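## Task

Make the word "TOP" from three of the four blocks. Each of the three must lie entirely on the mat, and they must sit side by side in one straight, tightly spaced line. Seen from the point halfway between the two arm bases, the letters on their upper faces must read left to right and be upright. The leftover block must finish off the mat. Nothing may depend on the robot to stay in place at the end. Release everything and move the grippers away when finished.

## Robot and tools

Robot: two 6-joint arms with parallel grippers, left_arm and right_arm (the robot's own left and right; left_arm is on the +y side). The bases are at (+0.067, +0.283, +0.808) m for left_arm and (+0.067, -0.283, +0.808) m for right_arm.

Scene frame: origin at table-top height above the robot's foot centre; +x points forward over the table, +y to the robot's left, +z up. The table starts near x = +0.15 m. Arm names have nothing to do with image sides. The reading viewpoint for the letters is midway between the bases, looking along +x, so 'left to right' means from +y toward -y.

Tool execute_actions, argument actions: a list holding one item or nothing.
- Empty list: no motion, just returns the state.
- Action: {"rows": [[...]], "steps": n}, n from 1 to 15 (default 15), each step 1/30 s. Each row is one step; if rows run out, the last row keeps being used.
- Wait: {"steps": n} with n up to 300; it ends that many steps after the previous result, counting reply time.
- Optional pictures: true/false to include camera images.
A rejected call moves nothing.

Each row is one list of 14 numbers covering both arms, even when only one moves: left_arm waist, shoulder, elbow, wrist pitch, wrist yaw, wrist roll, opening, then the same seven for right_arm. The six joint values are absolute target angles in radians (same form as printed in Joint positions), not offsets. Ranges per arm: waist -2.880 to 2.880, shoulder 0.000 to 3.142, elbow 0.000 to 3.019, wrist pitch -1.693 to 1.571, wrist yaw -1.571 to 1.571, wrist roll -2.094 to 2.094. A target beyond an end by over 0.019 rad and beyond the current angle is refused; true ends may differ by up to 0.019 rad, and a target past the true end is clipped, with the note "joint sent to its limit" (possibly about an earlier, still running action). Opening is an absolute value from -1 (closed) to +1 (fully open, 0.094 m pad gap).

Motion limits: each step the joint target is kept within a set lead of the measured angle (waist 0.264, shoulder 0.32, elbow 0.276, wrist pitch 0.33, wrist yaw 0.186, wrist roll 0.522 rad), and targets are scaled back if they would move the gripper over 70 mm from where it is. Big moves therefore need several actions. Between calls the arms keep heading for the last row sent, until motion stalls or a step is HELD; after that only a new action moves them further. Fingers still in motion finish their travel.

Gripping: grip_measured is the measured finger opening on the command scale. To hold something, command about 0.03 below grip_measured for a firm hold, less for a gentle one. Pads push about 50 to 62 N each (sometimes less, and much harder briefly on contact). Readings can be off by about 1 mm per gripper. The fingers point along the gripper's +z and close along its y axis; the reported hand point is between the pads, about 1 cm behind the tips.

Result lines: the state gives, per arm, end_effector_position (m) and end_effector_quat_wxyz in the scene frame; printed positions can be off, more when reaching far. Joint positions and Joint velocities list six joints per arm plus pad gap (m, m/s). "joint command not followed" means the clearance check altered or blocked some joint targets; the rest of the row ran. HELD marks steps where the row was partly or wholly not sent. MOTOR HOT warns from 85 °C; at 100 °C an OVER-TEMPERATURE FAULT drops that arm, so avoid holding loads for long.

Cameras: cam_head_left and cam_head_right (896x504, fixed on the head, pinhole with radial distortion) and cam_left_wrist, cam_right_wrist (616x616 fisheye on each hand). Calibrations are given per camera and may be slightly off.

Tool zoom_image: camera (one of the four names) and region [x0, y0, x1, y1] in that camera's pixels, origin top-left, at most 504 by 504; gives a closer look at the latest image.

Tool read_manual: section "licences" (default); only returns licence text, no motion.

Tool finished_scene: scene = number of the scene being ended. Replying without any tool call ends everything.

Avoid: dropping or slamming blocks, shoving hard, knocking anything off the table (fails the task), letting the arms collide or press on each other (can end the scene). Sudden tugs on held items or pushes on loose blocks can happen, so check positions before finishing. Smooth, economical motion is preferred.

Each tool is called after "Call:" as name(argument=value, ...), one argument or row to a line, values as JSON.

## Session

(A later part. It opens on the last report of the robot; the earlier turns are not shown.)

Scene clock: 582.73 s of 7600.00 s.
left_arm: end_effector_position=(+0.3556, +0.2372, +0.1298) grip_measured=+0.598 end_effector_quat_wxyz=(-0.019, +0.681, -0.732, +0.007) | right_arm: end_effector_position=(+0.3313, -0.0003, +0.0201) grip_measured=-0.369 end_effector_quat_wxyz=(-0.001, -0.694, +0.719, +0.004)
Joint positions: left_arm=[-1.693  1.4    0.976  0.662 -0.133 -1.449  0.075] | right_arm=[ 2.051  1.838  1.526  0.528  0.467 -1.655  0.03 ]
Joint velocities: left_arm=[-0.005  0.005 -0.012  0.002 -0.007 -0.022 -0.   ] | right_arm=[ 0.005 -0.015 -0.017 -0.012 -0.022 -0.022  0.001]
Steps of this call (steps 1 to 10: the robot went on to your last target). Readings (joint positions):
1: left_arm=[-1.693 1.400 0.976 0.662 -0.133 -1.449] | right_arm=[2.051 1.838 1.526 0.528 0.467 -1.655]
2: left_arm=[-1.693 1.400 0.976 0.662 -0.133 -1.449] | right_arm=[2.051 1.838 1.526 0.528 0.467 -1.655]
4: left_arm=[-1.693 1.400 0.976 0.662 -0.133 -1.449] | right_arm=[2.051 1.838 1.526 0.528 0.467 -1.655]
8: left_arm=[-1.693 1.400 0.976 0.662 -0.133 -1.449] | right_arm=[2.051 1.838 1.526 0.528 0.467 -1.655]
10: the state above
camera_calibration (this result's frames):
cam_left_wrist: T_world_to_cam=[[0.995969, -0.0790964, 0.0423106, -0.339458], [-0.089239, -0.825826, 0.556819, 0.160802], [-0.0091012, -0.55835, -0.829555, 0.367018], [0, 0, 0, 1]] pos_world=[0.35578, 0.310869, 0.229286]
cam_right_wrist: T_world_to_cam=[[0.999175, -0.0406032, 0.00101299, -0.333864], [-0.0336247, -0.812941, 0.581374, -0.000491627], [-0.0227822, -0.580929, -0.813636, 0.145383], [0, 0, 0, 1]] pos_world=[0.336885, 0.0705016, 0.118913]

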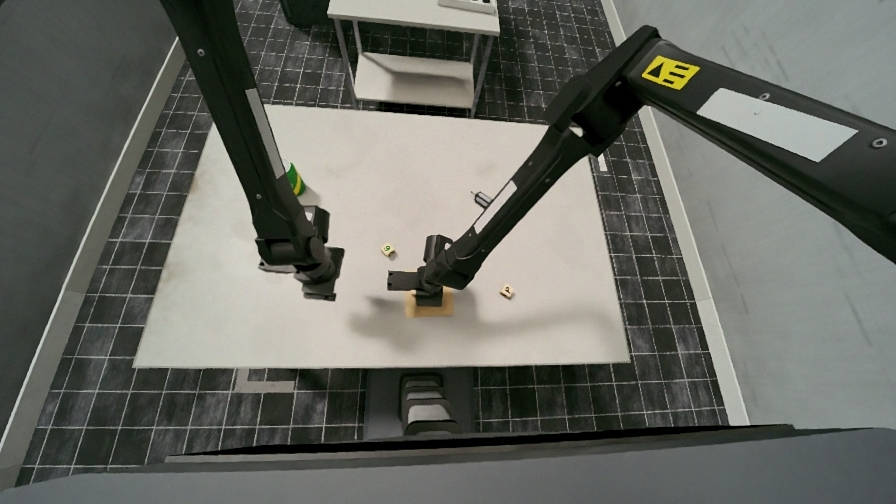

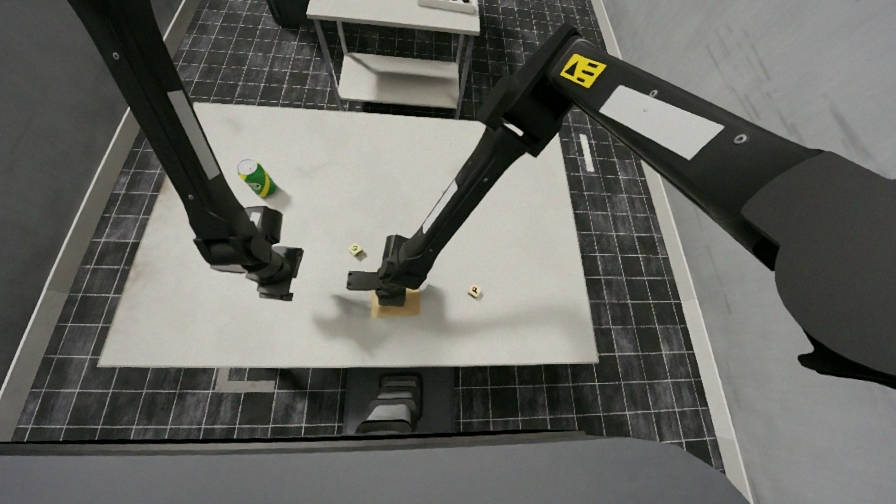

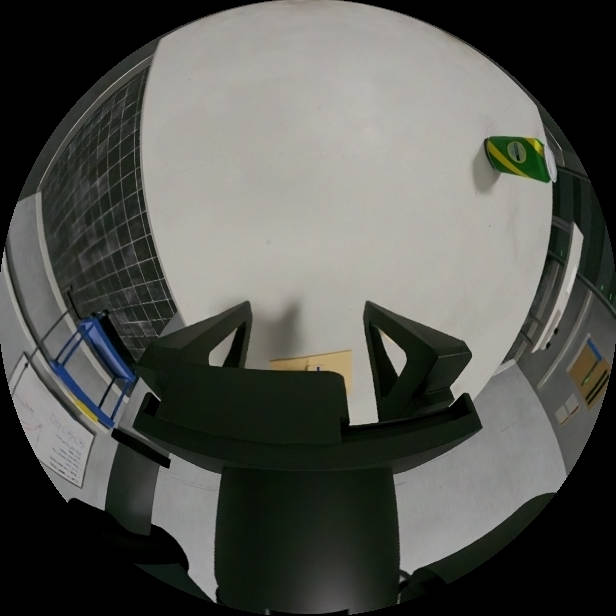

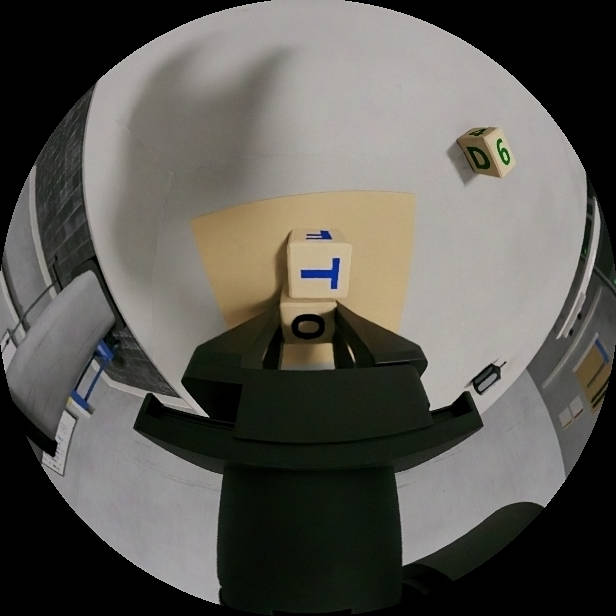

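Call:
execute_actions(
  actions=[
    {"rows": [
[-1.700, 1.400, 0.960, 0.665, -0.132, -1.450, 0.6, 2.038, 1.844, 1.528, 0.515, 0.464, -1.650, -0.40],
[-1.700, 1.400, 0.960, 0.665, -0.132, -1.450, 0.6, 2.036, 1.844, 1.528, 0.515, 0.464, -1.650, -0.40],
[-1.700, 1.400, 0.960, 0.665, -0.132, -1.450, 0.6, 2.036, 1.844, 1.528, 0.515, 0.464, -1.650, -0.40],
[-1.700, 1.400, 0.960, 0.665, -0.132, -1.450, 0.6, 2.036, 1.844, 1.528, 0.515, 0.464, -1.650, -0.40],
[-1.700, 1.400, 0.960, 0.665, -0.132, -1.450, 0.6, 2.036, 1.844, 1.528, 0.515, 0.464, -1.650, -0.40],
[-1.700, 1.400, 0.960, 0.665, -0.132, -1.450, 0.6, 2.036, 1.844, 1.528, 0.515, 0.464, -1.650, -0.40],
[-1.700, 1.400, 0.960, 0.665, -0.132, -1.450, 0.6, 2.036, 1.844, 1.530, 0.515, 0.464, -1.650, -0.40],
[-1.700, 1.400, 0.960, 0.665, -0.132, -1.450, 0.6, 2.036, 1.844, 1.532, 0.515, 0.464, -1.650, -0.40],
[-1.700, 1.400, 0.960, 0.665, -0.132, -1.450, 0.6, 2.036, 1.844, 1.534, 0.515, 0.464, -1.650, -0.40],
[-1.700, 1.400, 0.960, 0.665, -0.132, -1.450, 0.6, 2.036, 1.844, 1.536, 0.515, 0.464, -1.650, -0.40],
[-1.700, 1.400, 0.960, 0.665, -0.132, -1.450, 0.6, 2.036, 1.844, 1.537, 0.515, 0.464, -1.650, -0.40]], "steps": 15},
  ],
  pictures=false,
)

Call:
execute_actions(
  actions=[
    {"steps": 8},
  ],
)

Scene clock: 595.10 s of 7600.00 s.
left_arm: end_effector_position=(+0.3556, +0.2372, +0.1298) grip_measured=+0.598 end_effector_quat_wxyz=(-0.019, +0.681, -0.732, +0.007) | right_arm: end_effector_position=(+0.3332, -0.0024, +0.0186) grip_measured=-0.369 end_effector_quat_wxyz=(-0.001, -0.694, +0.720, +0.001)
Joint positions: left_arm=[-1.693  1.4    0.976  0.662 -0.133 -1.449  0.075] | right_arm=[ 2.048  1.838  1.529  0.528  0.467 -1.655  0.03 ]
Joint velocities: left_arm=[-0.005  0.005 -0.012  0.002 -0.007  0.007  0.   ] | right_arm=[ 0.005  0.005  0.012 -0.022 -0.051  0.037  0.001]
Steps of this call (steps 1 to 15: the robot went on to your last target; steps 16 to 90: nothing new was sent; then 8.87 s passed at rest; steps 91 to 105: all 15 steps of this action). Readings (joint positions):
91: left_arm=[-1.693 1.400 0.976 0.662 -0.133 -1.449] | right_arm=[2.051 1.838 1.526 0.528 0.467 -1.655]
92: left_arm=[-1.693 1.400 0.976 0.662 -0.133 -1.449] | right_arm=[2.051 1.838 1.526 0.528 0.467 -1.655]
94: left_arm=[-1.693 1.400 0.976 0.662 -0.133 -1.449] | right_arm=[2.051 1.838 1.526 0.528 0.467 -1.655]
98: left_arm=[-1.693 1.400 0.976 0.662 -0.133 -1.449] | right_arm=[2.049 1.838 1.526 0.528 0.467 -1.655]
105: the state above

Scene clock: 595.37 s of 7600.00 s.
left_arm: end_effector_position=(+0.3556, +0.2372, +0.1298) grip_measured=+0.598 end_effector_quat_wxyz=(-0.019, +0.681, -0.732, +0.007) | right_arm: end_effector_position=(+0.3332, -0.0024, +0.0186) grip_measured=-0.369 end_effector_quat_wxyz=(-0.001, -0.694, +0.720, +0.001)
Joint positions: left_arm=[-1.693  1.4    0.976  0.662 -0.133 -1.449  0.075] | right_arm=[ 2.048  1.838  1.529  0.528  0.467 -1.655  0.03 ]
Joint velocities: left_arm=[0.005 0.005 0.002 0.002 0.007 0.007 0.001] | right_arm=[-0.005 -0.005 -0.002  0.017 -0.007 -0.007  0.002]
Steps of this call (steps 1 to 8: the robot went on to your last target). Readings (joint positions):
1: left_arm=[-1.693 1.400 0.976 0.662 -0.133 -1.449] | right_arm=[2.048 1.838 1.529 0.528 0.467 -1.655]
2: left_arm=[-1.693 1.400 0.976 0.662 -0.133 -1.449] | right_arm=[2.048 1.838 1.529 0.528 0.467 -1.655]
4: left_arm=[-1.693 1.400 0.976 0.662 -0.133 -1.449] | right_arm=[2.048 1.838 1.529 0.528 0.467 -1.655]
8: the state above
camera_calibration (this result's frames):
cam_left_wrist: T_world_to_cam=[[0.995969, -0.0790964, 0.0423106, -0.339458], [-0.089239, -0.825826, 0.556819, 0.160802], [-0.0091012, -0.55835, -0.829555, 0.367018], [0, 0, 0, 1]] pos_world=[0.35578, 0.310869, 0.229286]
cam_right_wrist: T_world_to_cam=[[0.99912, -0.0417146, 0.00446741, -0.335926], [-0.0364683, -0.810917, 0.584024, -0.000363843], [-0.0207396, -0.583673, -0.811724, 0.142229], [0, 0, 0, 1]] pos_world=[0.338567, 0.0687069, 0.117164]

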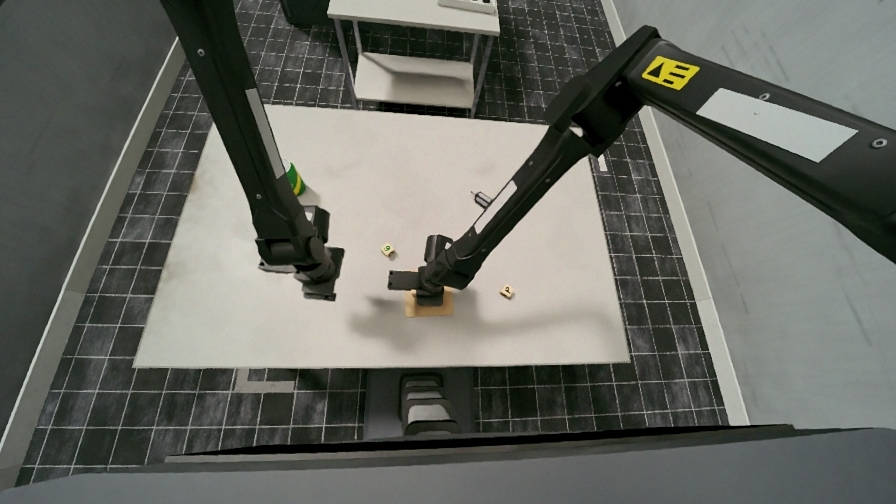

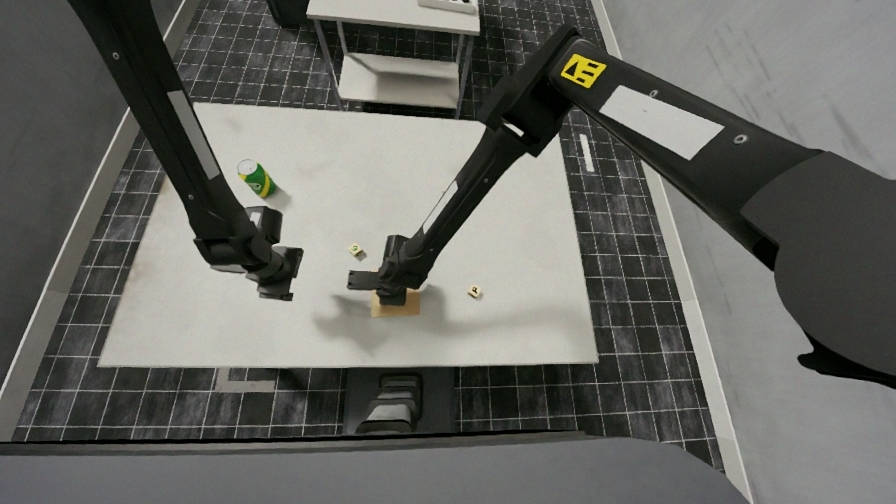

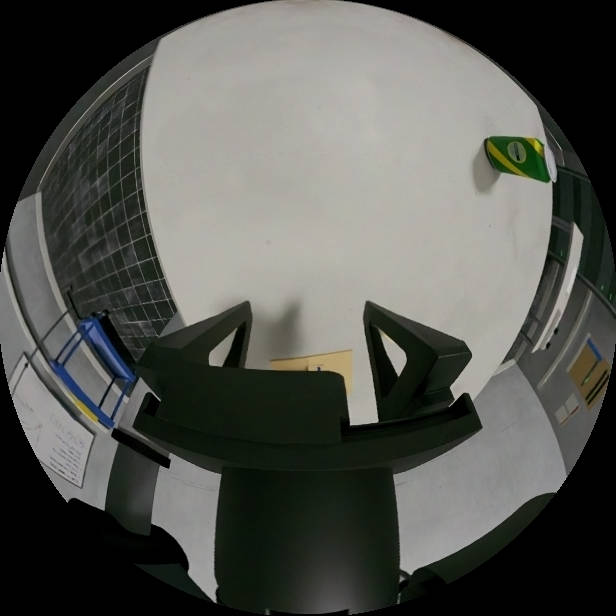

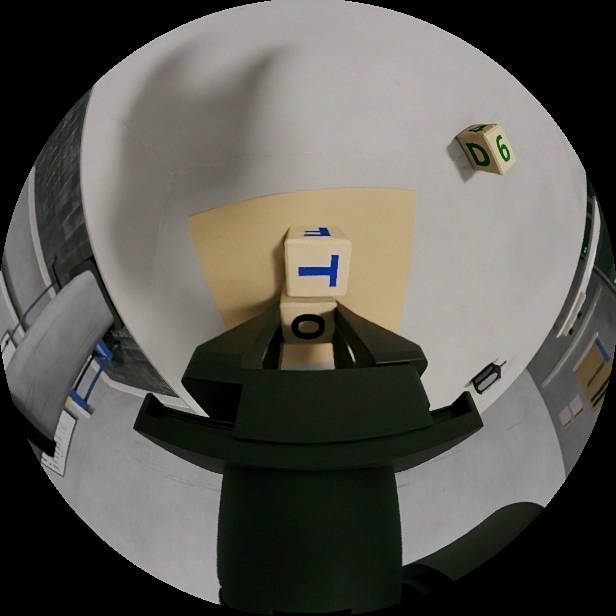

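Call:
zoom_image(
  camera="cam_right_wrist",
  region=[225, 200, 385, 360],
)

Region (225, 200, 385, 360) of cam_right_wrist's 616x616 image, scaled by 3.150, with more detail than that image has.

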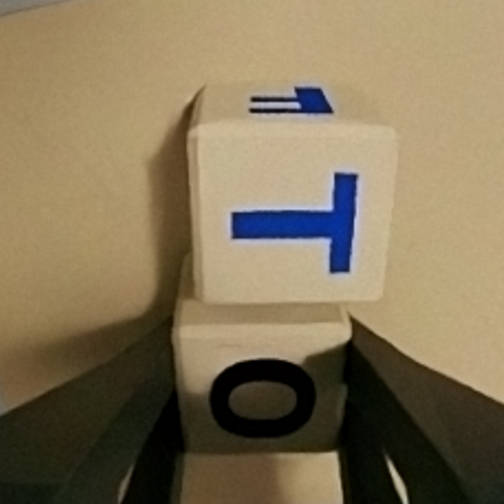

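Call:
execute_actions(
  actions=[
    {"rows": [
[-1.700, 1.400, 0.960, 0.665, -0.132, -1.450, 0.6, 2.044, 1.832, 1.530, 0.525, 0.466, -1.652, -0.40],
[-1.700, 1.400, 0.960, 0.665, -0.132, -1.450, 0.6, 2.044, 1.827, 1.530, 0.525, 0.466, -1.652, -0.40],
[-1.700, 1.400, 0.960, 0.665, -0.132, -1.450, 0.6, 2.044, 1.823, 1.530, 0.525, 0.466, -1.652, -0.40],
[-1.700, 1.400, 0.960, 0.665, -0.132, -1.450, 0.6, 2.044, 1.821, 1.530, 0.525, 0.466, -1.652, -0.40],
[-1.700, 1.400, 0.960, 0.665, -0.132, -1.450, 0.6, 2.044, 1.819, 1.530, 0.525, 0.466, -1.652, -0.40]], "steps": 15},
  ],
  pictures=false,
)

Call:
execute_actions(
  actions=[
    {"steps": 6},
  ],
  pictures=false,
)

Scene clock: 612.93 s of 7600.00 s.
left_arm: end_effector_position=(+0.3556, +0.2372, +0.1298) grip_measured=+0.598 end_effector_quat_wxyz=(-0.019, +0.681, -0.732, +0.007) | right_arm: end_effector_position=(+0.3335, -0.0025, +0.0186) grip_measured=-0.369 end_effector_quat_wxyz=(-0.001, -0.694, +0.720, +0.001)
Joint positions: left_arm=[-1.693  1.4    0.976  0.662 -0.133 -1.449  0.075] | right_arm=[ 2.048  1.838  1.529  0.528  0.467 -1.655  0.03 ]
Joint velocities: left_arm=[-0.005  0.005  0.002  0.007  0.051 -0.022 -0.   ] | right_arm=[-0.005  0.005 -0.002 -0.007 -0.022  0.007  0.   ]
Steps of this call (steps 1 to 15: the robot went on to your last target; steps 16 to 90: nothing new was sent; then 14.07 s passed at rest; steps 91 to 105: all 15 steps of this action). Readings (joint positions):
91: left_arm=[-1.693 1.400 0.976 0.662 -0.133 -1.449] | right_arm=[2.048 1.838 1.529 0.528 0.467 -1.655]
92: left_arm=[-1.693 1.400 0.976 0.662 -0.133 -1.449] | right_arm=[2.048 1.838 1.529 0.528 0.467 -1.655]
94: left_arm=[-1.693 1.400 0.976 0.662 -0.133 -1.449] | right_arm=[2.048 1.838 1.529 0.528 0.467 -1.655]
98: left_arm=[-1.693 1.400 0.976 0.662 -0.133 -1.449] | right_arm=[2.048 1.838 1.529 0.528 0.467 -1.655]
105: the state above

Scene clock: 613.13 s of 7600.00 s.
left_arm: end_effector_position=(+0.3556, +0.2372, +0.1298) grip_measured=+0.598 end_effector_quat_wxyz=(-0.019, +0.681, -0.732, +0.007) | right_arm: end_effector_position=(+0.3335, -0.0025, +0.0186) grip_measured=-0.369 end_effector_quat_wxyz=(-0.001, -0.694, +0.720, +0.001)
Joint positions: left_arm=[-1.693  1.4    0.976  0.662 -0.133 -1.449  0.075] | right_arm=[ 2.048  1.838  1.529  0.528  0.467 -1.655  0.03 ]
Joint velocities: left_arm=[-0.015  0.005 -0.007 -0.002  0.037 -0.022  0.001] | right_arm=[-0.005 -0.015 -0.017 -0.002  0.007 -0.051  0.   ]
Steps of this call (steps 1 to 6: the robot went on to your last target). Readings (joint positions):
1: left_arm=[-1.693 1.400 0.976 0.662 -0.133 -1.449] | right_arm=[2.048 1.838 1.529 0.528 0.467 -1.655]
2: left_arm=[-1.693 1.400 0.976 0.662 -0.133 -1.449] | right_arm=[2.048 1.838 1.529 0.528 0.467 -1.655]
4: left_arm=[-1.693 1.400 0.976 0.662 -0.133 -1.449] | right_arm=[2.048 1.838 1.529 0.528 0.467 -1.655]
6: the state above

Call:
execute_actions(
  actions=[
    {"rows": [
[-1.700, 1.400, 0.960, 0.665, -0.132, -1.450, 0.6, 2.044, 1.817, 1.530, 0.525, 0.466, -1.652, -0.40],
[-1.700, 1.400, 0.960, 0.665, -0.132, -1.450, 0.6, 2.044, 1.815, 1.530, 0.525, 0.466, -1.652, -0.40],
[-1.700, 1.400, 0.960, 0.665, -0.132, -1.450, 0.6, 2.044, 1.813, 1.530, 0.525, 0.466, -1.652, -0.40]], "steps": 15},
  ],
)

Scene clock: 616.60 s of 7600.00 s.
left_arm: end_effector_position=(+0.3556, +0.2372, +0.1298) grip_measured=+0.598 end_effector_quat_wxyz=(-0.019, +0.681, -0.732, +0.007) | right_arm: end_effector_position=(+0.3428, -0.0042, +0.0198) grip_measured=-0.369 end_effector_quat_wxyz=(+0.003, -0.692, +0.722, -0.003)
Joint positions: left_arm=[-1.693  1.4    0.976  0.662 -0.133 -1.449  0.075] | right_arm=[ 2.048  1.826  1.529  0.528  0.467 -1.655  0.03 ]
Joint velocities: left_arm=[ 0.005  0.005 -0.012 -0.007 -0.037  0.007 -0.   ] | right_arm=[ 0.005 -0.015  0.002 -0.027  0.051 -0.051  0.001]
Steps of this call (steps 1 to 15: the robot went on to your last target; steps 16 to 89: nothing new was sent; steps 90 to 104: all 15 steps of this action). Readings (joint positions):
90: left_arm=[-1.693 1.400 0.976 0.662 -0.133 -1.449] | right_arm=[2.048 1.838 1.529 0.528 0.467 -1.655]
91: left_arm=[-1.693 1.400 0.976 0.662 -0.133 -1.449] | right_arm=[2.048 1.838 1.529 0.528 0.467 -1.655]
93: left_arm=[-1.693 1.400 0.976 0.662 -0.133 -1.449] | right_arm=[2.048 1.837 1.529 0.528 0.467 -1.655]
97: left_arm=[-1.693 1.400 0.976 0.662 -0.133 -1.449] | right_arm=[2.048 1.833 1.529 0.528 0.467 -1.655]
104: the state above
camera_calibration (this result's frames):
cam_left_wrist: T_world_to_cam=[[0.995969, -0.0790964, 0.0423106, -0.339458], [-0.089239, -0.825826, 0.556819, 0.160802], [-0.0091012, -0.55835, -0.829555, 0.367018], [0, 0, 0, 1]] pos_world=[0.35578, 0.310869, 0.229286]
cam_right_wrist: T_world_to_cam=[[0.998768, -0.0471933, 0.0153333, -0.345666], [-0.0472452, -0.809912, 0.584646, 0.00150002], [-0.0151727, -0.58465, -0.811144, 0.140451], [0, 0, 0, 1]] pos_world=[0.347442, 0.0670167, 0.11835]

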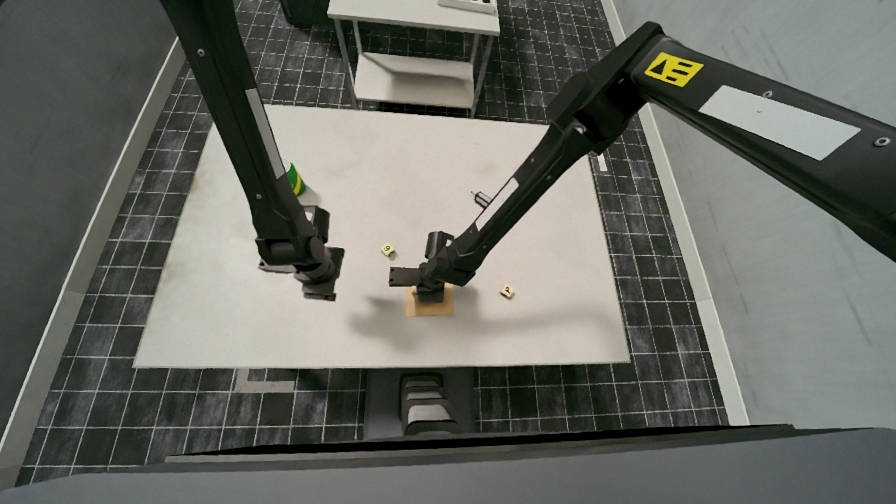

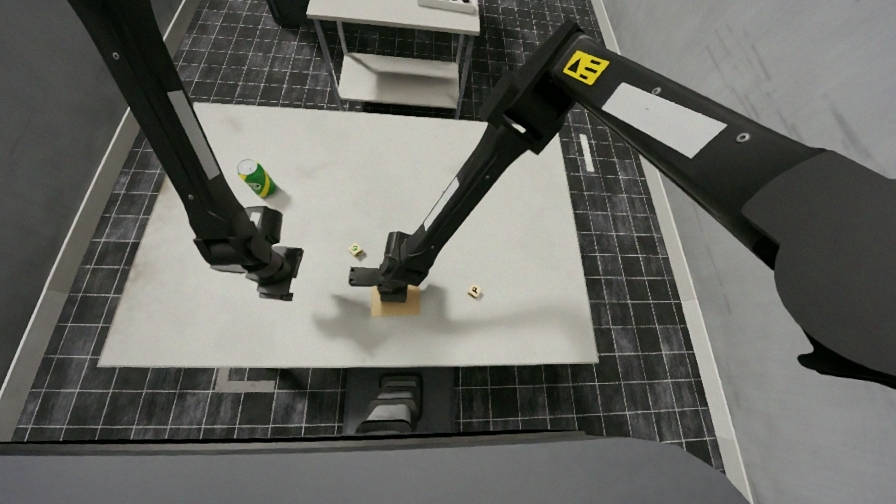

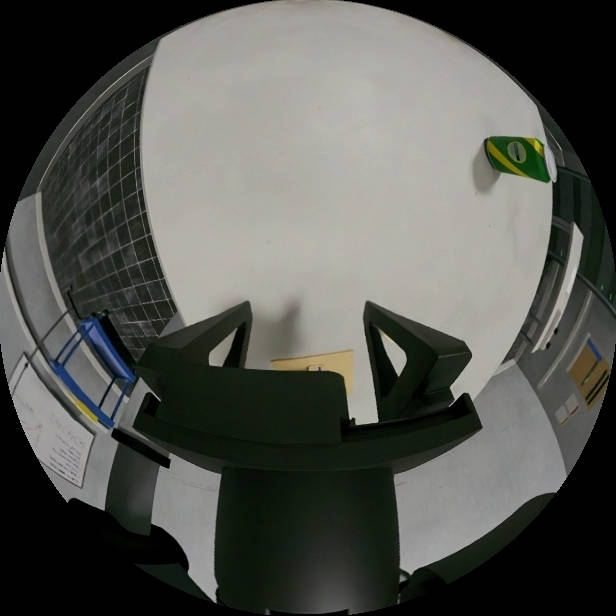

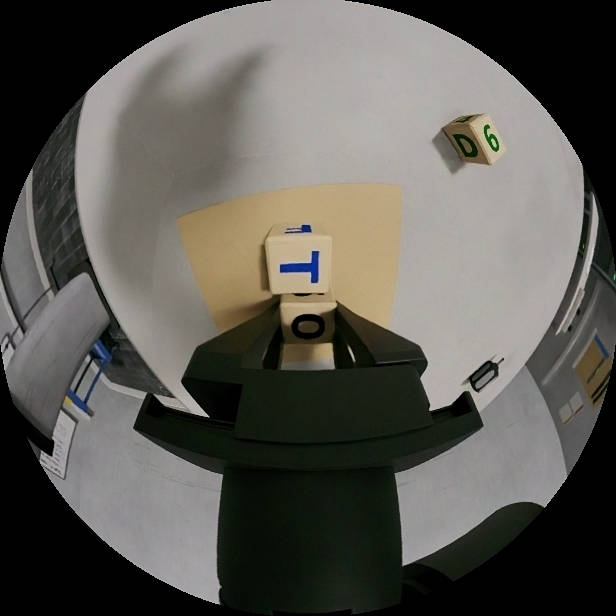

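Call:
execute_actions(
  actions=[
    {"rows": [
[-1.700, 1.400, 0.960, 0.665, -0.132, -1.450, 0.6, 2.046, 1.824, 1.530, 0.514, 0.466, -1.652, -0.40],
[-1.700, 1.400, 0.960, 0.665, -0.132, -1.450, 0.6, 2.046, 1.824, 1.530, 0.510, 0.466, -1.652, -0.40],
[-1.700, 1.400, 0.960, 0.665, -0.132, -1.450, 0.6, 2.046, 1.824, 1.530, 0.506, 0.466, -1.652, -0.40],
[-1.700, 1.400, 0.960, 0.665, -0.132, -1.450, 0.6, 2.046, 1.824, 1.530, 0.502, 0.466, -1.652, -0.40],
[-1.700, 1.400, 0.960, 0.665, -0.132, -1.450, 0.6, 2.046, 1.824, 1.530, 0.498, 0.466, -1.652, -0.40],
[-1.700, 1.400, 0.960, 0.665, -0.132, -1.450, 0.6, 2.046, 1.824, 1.530, 0.495, 0.466, -1.652, -0.40],
[-1.700, 1.400, 0.960, 0.665, -0.132, -1.450, 0.6, 2.046, 1.824, 1.530, 0.493, 0.466, -1.652, -0.40],
[-1.700, 1.400, 0.960, 0.665, -0.132, -1.450, 0.6, 2.046, 1.824, 1.530, 0.492, 0.466, -1.652, -0.40]], "steps": 15},
  ],
)

Scene clock: 623.80 s of 7600.00 s.
left_arm: end_effector_position=(+0.3556, +0.2372, +0.1298) grip_measured=+0.598 end_effector_quat_wxyz=(-0.019, +0.681, -0.732, +0.007) | right_arm: end_effector_position=(+0.3389, -0.0038, +0.0198) grip_measured=-0.369 end_effector_quat_wxyz=(-0.002, -0.695, +0.719, +0.004)
Joint positions: left_arm=[-1.693  1.4    0.976  0.662 -0.133 -1.449  0.075] | right_arm=[ 2.048  1.826  1.529  0.509  0.467 -1.655  0.03 ]
Joint velocities: left_arm=[-0.015 -0.005  0.012 -0.002  0.007  0.11  -0.   ] | right_arm=[ 0.005 -0.015  0.002 -0.012  0.007 -0.022 -0.001]
Steps of this call (steps 1 to 15: the robot went on to your last target; steps 16 to 90: nothing new was sent; then 3.70 s passed at rest; steps 91 to 105: all 15 steps of this action). Readings (joint positions):
91: left_arm=[-1.693 1.400 0.976 0.662 -0.133 -1.449] | right_arm=[2.048 1.826 1.529 0.528 0.467 -1.655]
92: left_arm=[-1.693 1.400 0.976 0.662 -0.133 -1.449] | right_arm=[2.048 1.826 1.529 0.528 0.467 -1.655]
94: left_arm=[-1.693 1.400 0.976 0.662 -0.133 -1.449] | right_arm=[2.048 1.826 1.529 0.525 0.467 -1.655]
98: left_arm=[-1.693 1.400 0.976 0.662 -0.133 -1.449] | right_arm=[2.048 1.826 1.529 0.513 0.467 -1.655]
105: the state above
camera_calibration (this result's frames):
cam_left_wrist: T_world_to_cam=[[0.995969, -0.0790964, 0.0423106, -0.339458], [-0.089239, -0.825826, 0.556819, 0.160802], [-0.0091012, -0.55835, -0.829555, 0.367018], [0, 0, 0, 1]] pos_world=[0.35578, 0.310869, 0.229286]
cam_right_wrist: T_world_to_cam=[[0.99924, -0.0389692, -0.000964051, -0.341532], [-0.0310804, -0.811397, 0.583669, -0.00380385], [-0.0235274, -0.583195, -0.811991, 0.143549], [0, 0, 0, 1]] pos_world=[0.344531, 0.0673215, 0.118452]

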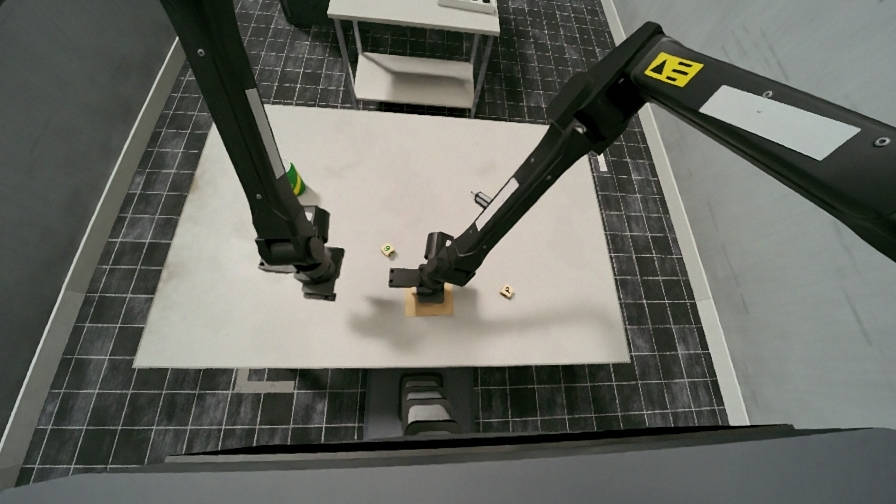

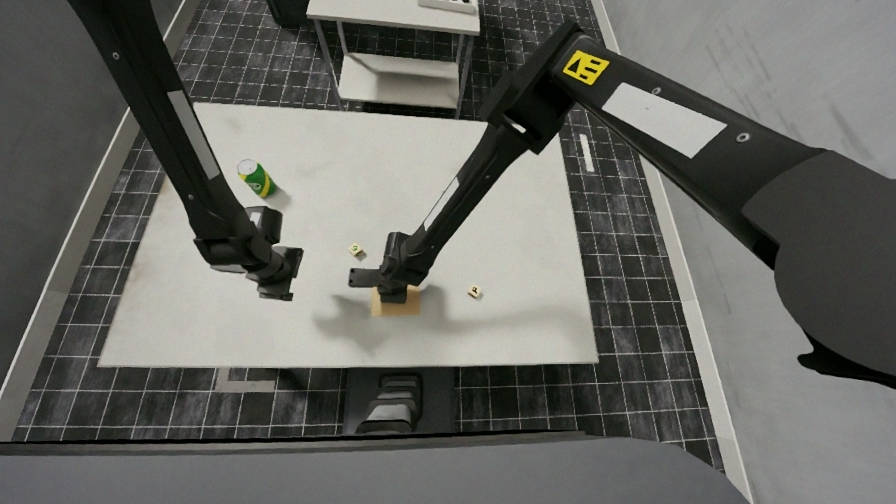

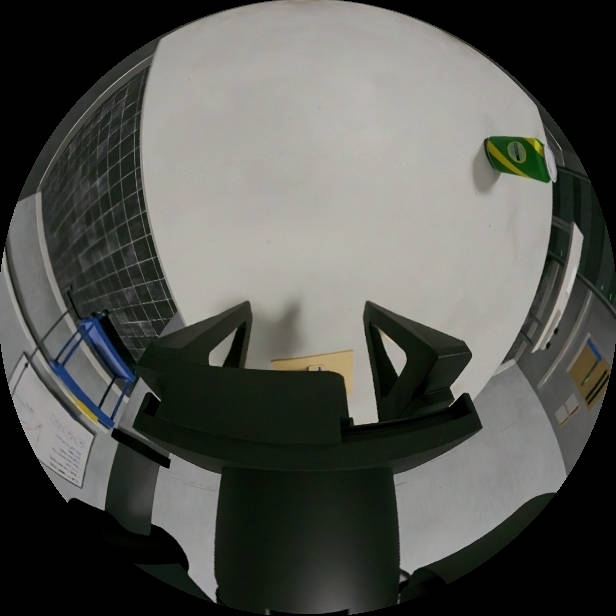

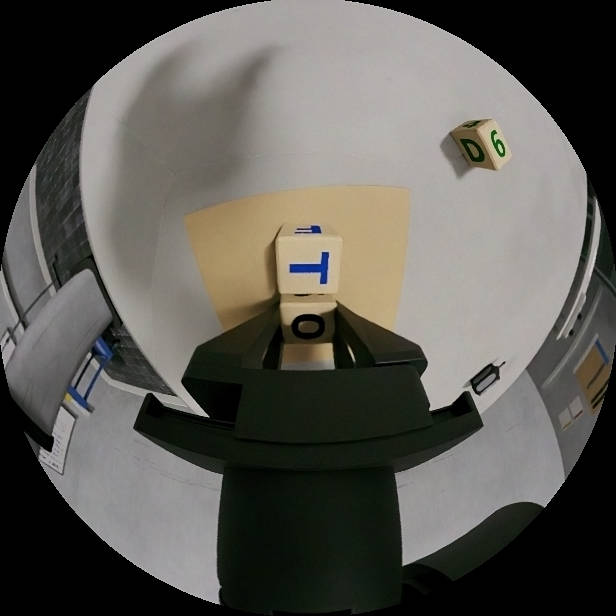

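Call:
execute_actions(
  actions=[
    {"rows": [
[-1.700, 1.400, 0.960, 0.665, -0.132, -1.450, 0.6, 2.046, 1.824, 1.530, 0.500, 0.461, -1.652, -0.40],
[-1.700, 1.400, 0.960, 0.665, -0.132, -1.450, 0.6, 2.046, 1.824, 1.530, 0.500, 0.458, -1.652, -0.40],
[-1.700, 1.400, 0.960, 0.665, -0.132, -1.450, 0.6, 2.046, 1.824, 1.530, 0.500, 0.455, -1.652, -0.40],
[-1.700, 1.400, 0.960, 0.665, -0.132, -1.450, 0.6, 2.046, 1.824, 1.530, 0.500, 0.452, -1.652, -0.40],
[-1.700, 1.400, 0.960, 0.665, -0.132, -1.450, 0.6, 2.046, 1.824, 1.530, 0.500, 0.450, -1.652, -0.40],
[-1.700, 1.400, 0.960, 0.665, -0.132, -1.450, 0.6, 2.046, 1.824, 1.530, 0.500, 0.450, -1.652, -0.40],
[-1.700, 1.400, 0.960, 0.665, -0.132, -1.450, 0.6, 2.046, 1.824, 1.530, 0.500, 0.450, -1.652, -0.40],
[-1.700, 1.400, 0.960, 0.665, -0.132, -1.450, 0.6, 2.046, 1.824, 1.530, 0.500, 0.450, -1.652, -0.37],
[-1.700, 1.400, 0.960, 0.665, -0.132, -1.450, 0.6, 2.046, 1.824, 1.530, 0.500, 0.450, -1.652, -0.35],
[-1.700, 1.400, 0.960, 0.665, -0.132, -1.450, 0.6, 2.046, 1.824, 1.530, 0.500, 0.450, -1.652, -0.32],
[-1.700, 1.400, 0.960, 0.665, -0.132, -1.450, 0.6, 2.046, 1.824, 1.530, 0.500, 0.450, -1.652, -0.26],
[-1.700, 1.400, 0.960, 0.665, -0.132, -1.450, 0.6, 2.046, 1.824, 1.530, 0.500, 0.450, -1.652, -0.16],
[-1.700, 1.400, 0.960, 0.665, -0.132, -1.450, 0.6, 2.046, 1.824, 1.530, 0.500, 0.450, -1.652, -0.04],
[-1.700, 1.400, 0.960, 0.665, -0.132, -1.450, 0.6, 2.046, 1.824, 1.530, 0.500, 0.450, -1.652, 0.10],
[-1.700, 1.400, 0.960, 0.665, -0.132, -1.450, 0.6, 2.046, 1.824, 1.530, 0.500, 0.450, -1.652, 0.25]], "steps": 15},
  ],
  pictures=false,
)

Call:
execute_actions(
  actions=[
    {"rows": [
[-1.700, 1.400, 0.960, 0.665, -0.132, -1.450, 0.6, 2.048, 1.816, 1.518, 0.512, 0.455, -1.652, 0.4],
[-1.700, 1.400, 0.960, 0.665, -0.132, -1.450, 0.6, 2.048, 1.810, 1.508, 0.520, 0.455, -1.652, 0.5],
[-1.700, 1.400, 0.960, 0.665, -0.132, -1.450, 0.6, 2.048, 1.804, 1.497, 0.527, 0.455, -1.652, 0.5],
[-1.700, 1.400, 0.960, 0.665, -0.132, -1.450, 0.6, 2.048, 1.796, 1.483, 0.534, 0.455, -1.652, 0.5],
[-1.700, 1.400, 0.960, 0.665, -0.132, -1.450, 0.6, 2.048, 1.786, 1.466, 0.542, 0.455, -1.652, 0.5],
[-1.700, 1.400, 0.960, 0.665, -0.132, -1.450, 0.6, 2.048, 1.774, 1.446, 0.551, 0.455, -1.652, 0.5],
[-1.700, 1.400, 0.960, 0.665, -0.132, -1.450, 0.6, 2.048, 1.761, 1.424, 0.560, 0.455, -1.652, 0.5],
[-1.700, 1.400, 0.960, 0.665, -0.132, -1.450, 0.6, 2.048, 1.747, 1.400, 0.570, 0.455, -1.652, 0.5],
[-1.700, 1.400, 0.960, 0.665, -0.132, -1.450, 0.6, 2.046, 1.733, 1.376, 0.580, 0.453, -1.652, 0.5],
[-1.700, 1.400, 0.960, 0.665, -0.132, -1.450, 0.6, 2.042, 1.719, 1.352, 0.588, 0.449, -1.640, 0.5],
[-1.700, 1.400, 0.960, 0.665, -0.132, -1.450, 0.6, 2.035, 1.705, 1.328, 0.595, 0.442, -1.610, 0.5],
[-1.700, 1.400, 0.960, 0.665, -0.132, -1.450, 0.6, 2.025, 1.691, 1.305, 0.601, 0.433, -1.560, 0.5],
[-1.700, 1.400, 0.960, 0.665, -0.132, -1.450, 0.6, 2.012, 1.677, 1.283, 0.606, 0.421, -1.490, 0.5],
[-1.700, 1.400, 0.960, 0.665, -0.132, -1.450, 0.6, 1.996, 1.662, 1.262, 0.610, 0.406, -1.400, 0.5],
[-1.700, 1.400, 0.960, 0.665, -0.132, -1.450, 0.6, 1.978, 1.647, 1.241, 0.614, 0.389, -1.300, 0.5]], "steps": 15},
  ],
  pictures=false,
)

Call:
execute_actions(
  actions=[
    {"rows": [
[-1.700, 1.400, 0.960, 0.665, -0.132, -1.450, 0.6, 1.958, 1.632, 1.221, 0.617, 0.370, -1.190, 0.5],
[-1.700, 1.400, 0.960, 0.665, -0.132, -1.450, 0.6, 1.936, 1.616, 1.201, 0.620, 0.349, -1.070, 0.5],
[-1.700, 1.400, 0.960, 0.665, -0.132, -1.450, 0.6, 1.912, 1.600, 1.181, 0.623, 0.326, -0.940, 0.5],
[-1.700, 1.400, 0.960, 0.665, -0.132, -1.450, 0.6, 1.887, 1.584, 1.161, 0.626, 0.302, -0.800, 0.5],
[-1.700, 1.400, 0.960, 0.665, -0.132, -1.450, 0.6, 1.861, 1.568, 1.142, 0.628, 0.278, -0.660, 0.5],
[-1.700, 1.400, 0.960, 0.665, -0.132, -1.450, 0.6, 1.835, 1.552, 1.124, 0.630, 0.253, -0.520, 0.5],
[-1.700, 1.400, 0.960, 0.665, -0.132, -1.450, 0.6, 1.809, 1.537, 1.107, 0.632, 0.229, -0.380, 0.5],
[-1.700, 1.400, 0.960, 0.665, -0.132, -1.450, 0.6, 1.784, 1.523, 1.091, 0.634, 0.205, -0.240, 0.5],
[-1.700, 1.400, 0.960, 0.665, -0.132, -1.450, 0.6, 1.761, 1.510, 1.077, 0.636, 0.183, -0.100, 0.5],
[-1.700, 1.400, 0.960, 0.665, -0.132, -1.450, 0.6, 1.740, 1.498, 1.065, 0.637, 0.163, 0.030, 0.5],
[-1.700, 1.400, 0.960, 0.665, -0.132, -1.450, 0.6, 1.722, 1.488, 1.055, 0.638, 0.146, 0.150, 0.5],
[-1.700, 1.400, 0.960, 0.665, -0.132, -1.450, 0.6, 1.707, 1.480, 1.047, 0.639, 0.131, 0.260, 0.5],
[-1.700, 1.400, 0.960, 0.665, -0.132, -1.450, 0.6, 1.695, 1.473, 1.041, 0.640, 0.120, 0.360, 0.5],
[-1.700, 1.400, 0.960, 0.665, -0.132, -1.450, 0.6, 1.687, 1.469, 1.037, 0.640, 0.112, 0.440, 0.5],
[-1.700, 1.400, 0.960, 0.665, -0.132, -1.450, 0.6, 1.684, 1.467, 1.035, 0.640, 0.107, 0.500, 0.5]], "steps": 15},
  ],
  pictures=false,
)

Call:
execute_actions(
  actions=[
    {"steps": 22},
  ],
)

Scene clock: 658.83 s of 7600.00 s.
left_arm: end_effector_position=(+0.3556, +0.2372, +0.1298) grip_measured=+0.598 end_effector_quat_wxyz=(-0.019, +0.681, -0.732, +0.007) | right_arm: end_effector_position=(+0.3391, -0.0017, +0.0199) grip_measured=+0.175 end_effector_quat_wxyz=(+0.002, -0.695, +0.719, +0.007)
Joint positions: left_arm=[-1.693  1.4    0.976  0.662 -0.133 -1.449  0.075] | right_arm=[ 2.048  1.826  1.529  0.509  0.455 -1.655  0.055]
Joint velocities: left_arm=[-0.015 -0.005 -0.002  0.007 -0.007 -0.066 -0.   ] | right_arm=[-0.005 -0.015  0.002 -0.027  0.022  0.066  0.15 ]
Steps of this call (steps 1 to 15: the robot went on to your last target; steps 16 to 90: nothing new was sent; then 31.53 s passed at rest; steps 91 to 105: all 15 steps of this action). Readings (joint positions):
91: left_arm=[-1.693 1.400 0.976 0.662 -0.133 -1.449] | right_arm=[2.048 1.826 1.529 0.509 0.466 -1.655]
92: left_arm=[-1.693 1.400 0.976 0.662 -0.133 -1.449] | right_arm=[2.048 1.826 1.529 0.509 0.465 -1.655]
94: left_arm=[-1.693 1.400 0.976 0.662 -0.133 -1.449] | right_arm=[2.048 1.826 1.529 0.509 0.459 -1.655]
98: left_arm=[-1.693 1.400 0.976 0.662 -0.133 -1.449] | right_arm=[2.048 1.826 1.529 0.509 0.455 -1.655]
105: the state above

Scene clock: 659.33 s of 7600.00 s.
left_arm: end_effector_position=(+0.3556, +0.2372, +0.1298) grip_measured=+0.598 end_effector_quat_wxyz=(-0.019, +0.681, -0.732, +0.007) | right_arm: end_effector_position=(+0.3299, -0.0296, +0.0725) grip_measured=+0.498 end_effector_quat_wxyz=(+0.010, -0.652, +0.758, +0.026)
Joint positions: left_arm=[-1.693  1.4    0.976  0.662 -0.133 -1.449  0.075] | right_arm=[ 2.034  1.691  1.3    0.585  0.404 -1.527  0.07 ]
Joint velocities: left_arm=[-0.015 -0.005  0.007 -0.002 -0.037  0.066  0.   ] | right_arm=[-0.239 -0.425 -0.647  0.139 -0.403  1.458 -0.001]
Steps of this call (steps 1 to 15: all 15 steps of this action). Readings (joint positions):
1: left_arm=[-1.693 1.400 0.976 0.662 -0.133 -1.449] | right_arm=[2.048 1.826 1.529 0.509 0.455 -1.655]
2: left_arm=[-1.693 1.400 0.976 0.662 -0.133 -1.449] | right_arm=[2.048 1.826 1.529 0.509 0.455 -1.655]
4: left_arm=[-1.693 1.400 0.976 0.662 -0.133 -1.449] | right_arm=[2.048 1.824 1.525 0.510 0.455 -1.655]
8: left_arm=[-1.693 1.400 0.976 0.662 -0.133 -1.449] | right_arm=[2.048 1.793 1.467 0.534 0.455 -1.655]
15: the state above

Scene clock: 659.83 s of 7600.00 s.
left_arm: end_effector_position=(+0.3556, +0.2372, +0.1298) grip_measured=+0.598 end_effector_quat_wxyz=(-0.019, +0.681, -0.732, +0.007) | right_arm: end_effector_position=(+0.3426, -0.2439, +0.0951) grip_measured=+0.498 end_effector_quat_wxyz=(+0.002, -0.047, +0.999, -0.011)
Joint positions: left_arm=[-1.693  1.4    0.976  0.662 -0.133 -1.449  0.075] | right_arm=[ 1.673  1.485  1.071  0.62   0.121 -0.136  0.07 ]
Joint velocities: left_arm=[-0.005 -0.005 -0.012 -0.027  0.022  0.066 -0.001] | right_arm=[-0.308 -0.2   -0.12   0.042 -0.183  2.821 -0.   ]
Steps of this call (steps 1 to 15: all 15 steps of this action). Readings (joint positions):
1: left_arm=[-1.693 1.400 0.976 0.662 -0.133 -1.449] | right_arm=[2.024 1.676 1.279 0.589 0.387 -1.467]
2: left_arm=[-1.693 1.400 0.976 0.662 -0.133 -1.449] | right_arm=[2.010 1.661 1.259 0.593 0.367 -1.395]
4: left_arm=[-1.693 1.400 0.976 0.662 -0.133 -1.449] | right_arm=[1.968 1.631 1.221 0.600 0.323 -1.218]
8: left_arm=[-1.693 1.400 0.976 0.662 -0.133 -1.449] | right_arm=[1.847 1.569 1.149 0.609 0.229 -0.825]
15: the state above

Scene clock: 660.57 s of 7600.00 s.
left_arm: end_effector_position=(+0.3556, +0.2372, +0.1298) grip_measured=+0.598 end_effector_quat_wxyz=(-0.019, +0.681, -0.732, +0.007) | right_arm: end_effector_position=(+0.3490, -0.2405, +0.0983) grip_measured=+0.498 end_effector_quat_wxyz=(+0.009, +0.261, +0.965, -0.002)
Joint positions: left_arm=[-1.693  1.4    0.976  0.662 -0.133 -1.449  0.075] | right_arm=[1.677 1.472 1.065 0.624 0.111 0.485 0.07 ]
Joint velocities: left_arm=[ 0.005  0.005 -0.002 -0.022 -0.037 -0.022 -0.001] | right_arm=[-0.005  0.015 -0.007 -0.022  0.051  0.022 -0.   ]
Steps of this call (steps 1 to 22: the robot went on to your last target). Readings (joint positions):
1: left_arm=[-1.693 1.400 0.976 0.662 -0.133 -1.449] | right_arm=[1.666 1.478 1.068 0.621 0.118 -0.037]
2: left_arm=[-1.693 1.400 0.976 0.662 -0.133 -1.449] | right_arm=[1.664 1.475 1.067 0.622 0.116 0.061]
4: left_arm=[-1.693 1.400 0.976 0.662 -0.133 -1.449] | right_arm=[1.666 1.472 1.067 0.624 0.113 0.216]
8: left_arm=[-1.693 1.400 0.976 0.662 -0.133 -1.449] | right_arm=[1.675 1.472 1.065 0.624 0.112 0.379]
22: the state above
camera_calibration (this result's frames):
cam_left_wrist: T_world_to_cam=[[0.995969, -0.0790964, 0.0423106, -0.339458], [-0.089239, -0.825826, 0.556819, 0.160802], [-0.0091012, -0.55835, -0.829555, 0.367018], [0, 0, 0, 1]] pos_world=[0.35578, 0.310869, 0.229286]
cam_right_wrist: T_world_to_cam=[[-0.50894, -0.860783, 0.00578776, -0.0327945], [-0.705899, 0.421194, 0.569476, 0.291924], [-0.492633, 0.285744, -0.821988, 0.443117], [0, 0, 0, 1]] pos_world=[0.407673, -0.277803, 0.198182]

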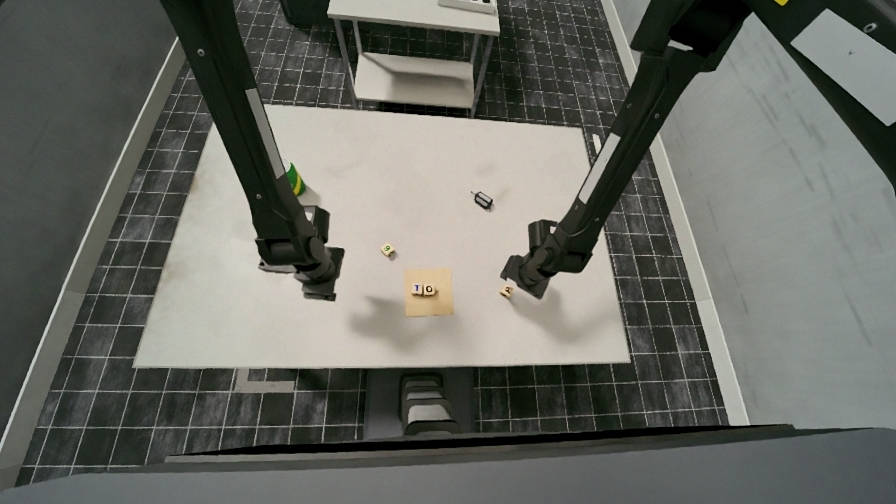

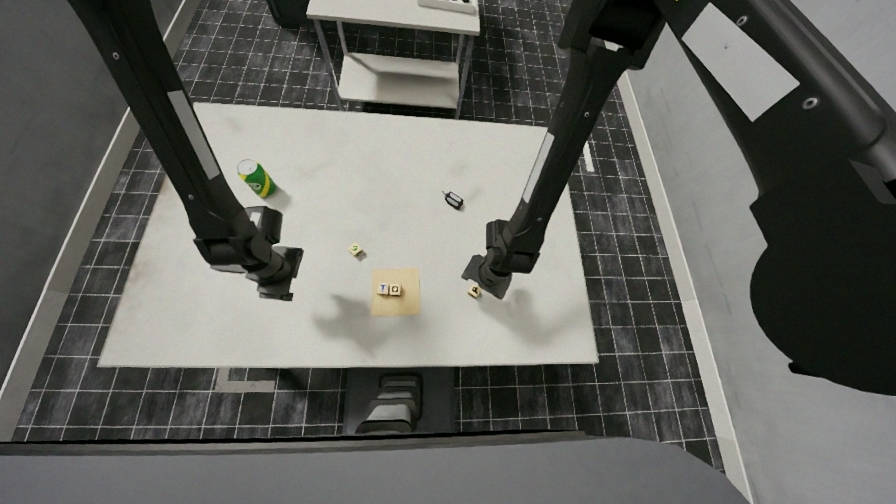

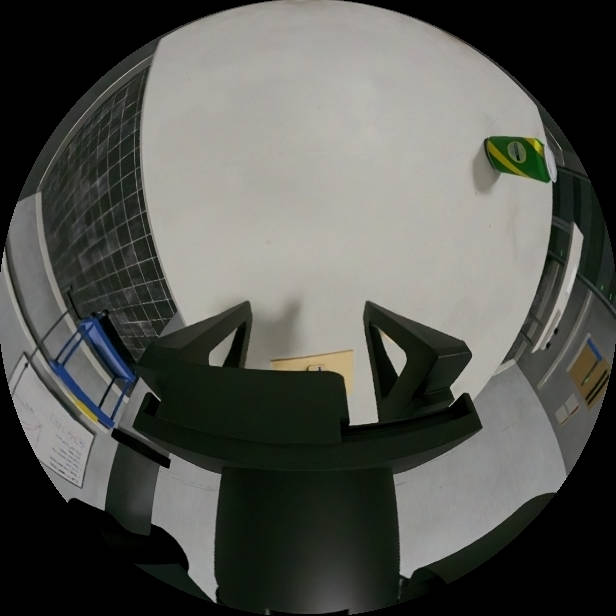

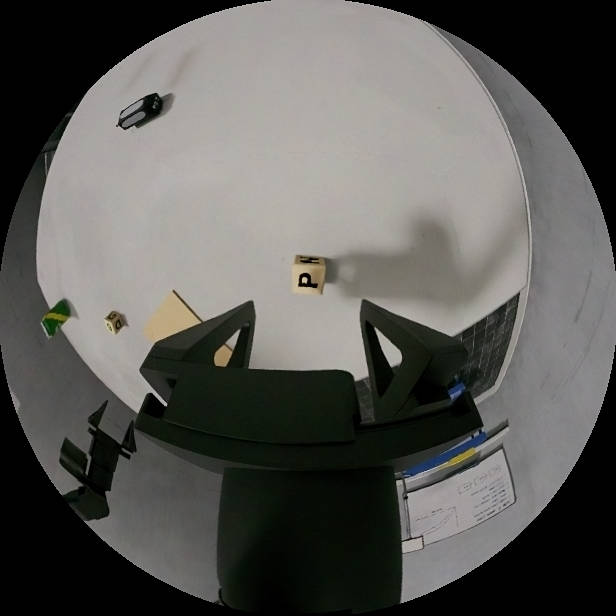

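Call:
execute_actions(
  actions=[],
)

Scene clock: 676.77 s of 7600.00 s.
left_arm: end_effector_position=(+0.3556, +0.2372, +0.1298) grip_measured=+0.598 end_effector_quat_wxyz=(-0.019, +0.681, -0.732, +0.007) | right_arm: end_effector_position=(+0.3490, -0.2405, +0.0983) grip_measured=+0.498 end_effector_quat_wxyz=(+0.009, +0.264, +0.965, -0.002)
Joint positions: left_arm=[-1.693  1.4    0.976  0.662 -0.133 -1.449  0.075] | right_arm=[1.677 1.472 1.065 0.624 0.111 0.49  0.07 ]
Joint velocities: left_arm=[-0.015  0.005 -0.002  0.002 -0.007  0.022  0.   ] | right_arm=[-0.015 -0.005 -0.037 -0.012  0.007 -0.037  0.   ]
Steps of this call (steps 1 to 30: the robot went on to your last target; steps 31 to 100: nothing new was sent; then 12.87 s passed at rest). Readings (joint positions):
1: left_arm=[-1.693 1.400 0.976 0.662 -0.133 -1.449] | right_arm=[1.677 1.472 1.065 0.624 0.111 0.487]
2: left_arm=[-1.693 1.400 0.976 0.662 -0.133 -1.449] | right_arm=[1.677 1.472 1.065 0.624 0.111 0.487]
4: left_arm=[-1.693 1.400 0.976 0.662 -0.133 -1.449] | right_arm=[1.677 1.472 1.065 0.624 0.111 0.488]
8: left_arm=[-1.693 1.400 0.976 0.662 -0.133 -1.449] | right_arm=[1.677 1.472 1.065 0.624 0.111 0.490]
100: the state above
All arms were judged still, so your last target was given up. Only a new action makes them travel on or press farther. Fingers that are still opening or closing keep moving.
camera_calibration (this result's frames):
cam_left_wrist: T_world_to_cam=[[0.995969, -0.0790964, 0.0423106, -0.339458], [-0.089239, -0.825826, 0.556819, 0.160802], [-0.0091012, -0.55835, -0.829555, 0.367018], [0, 0, 0, 1]] pos_world=[0.35578, 0.310869, 0.229286]
cam_right_wrist: T_world_to_cam=[[-0.513202, -0.858249, 0.00569507, -0.0306888], [-0.703825, 0.424641, 0.569483, 0.292029], [-0.491177, 0.288252, -0.821983, 0.443212], [0, 0, 0, 1]] pos_world=[0.407483, -0.278102, 0.198182]

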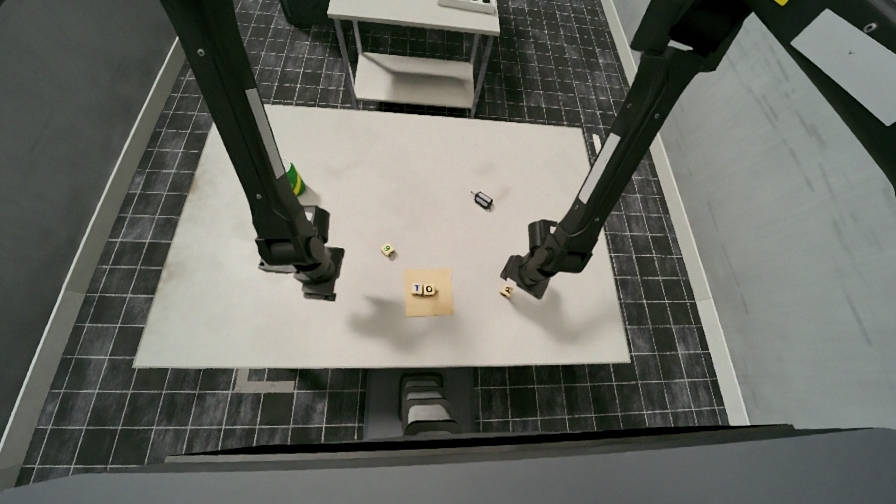

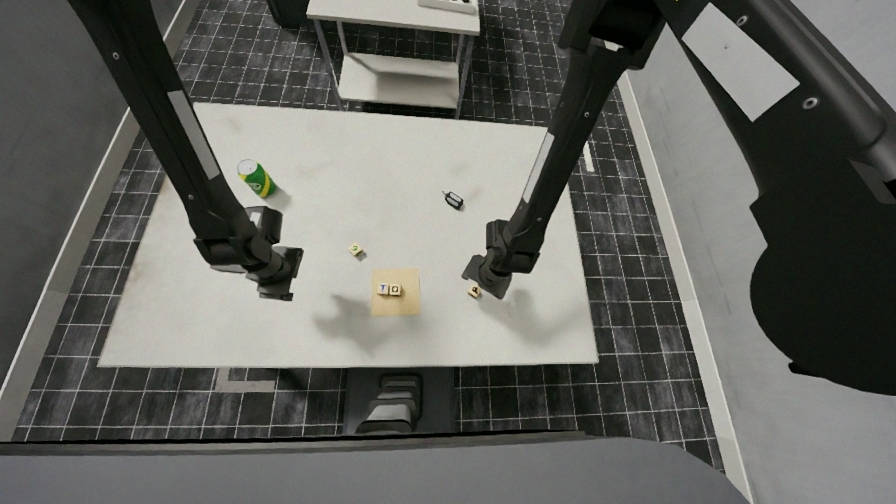

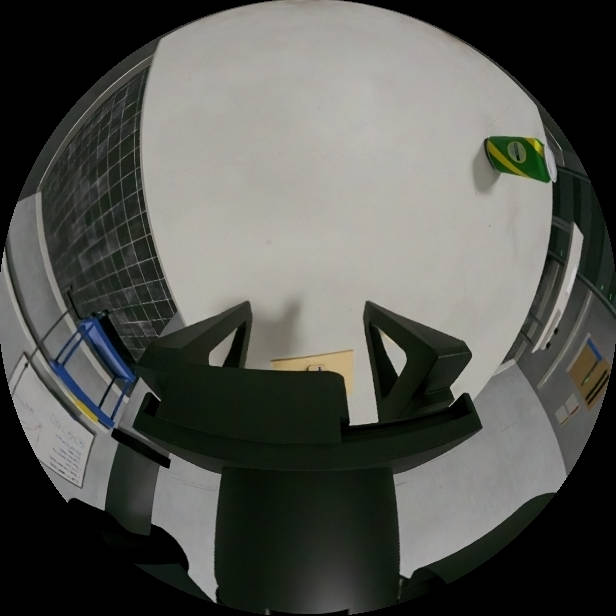

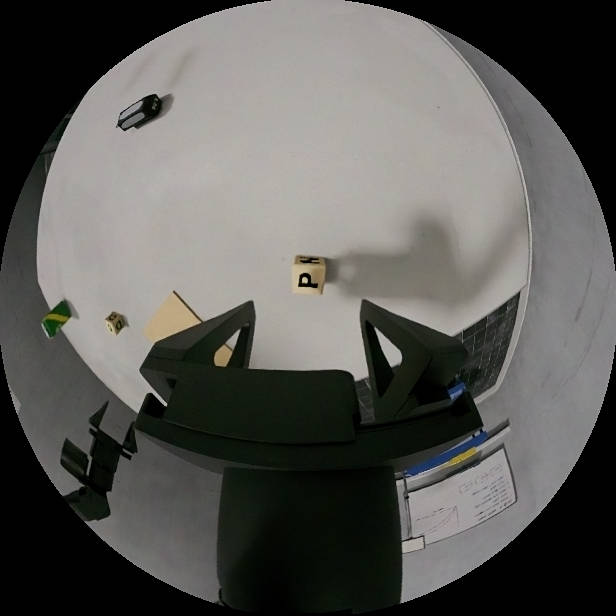

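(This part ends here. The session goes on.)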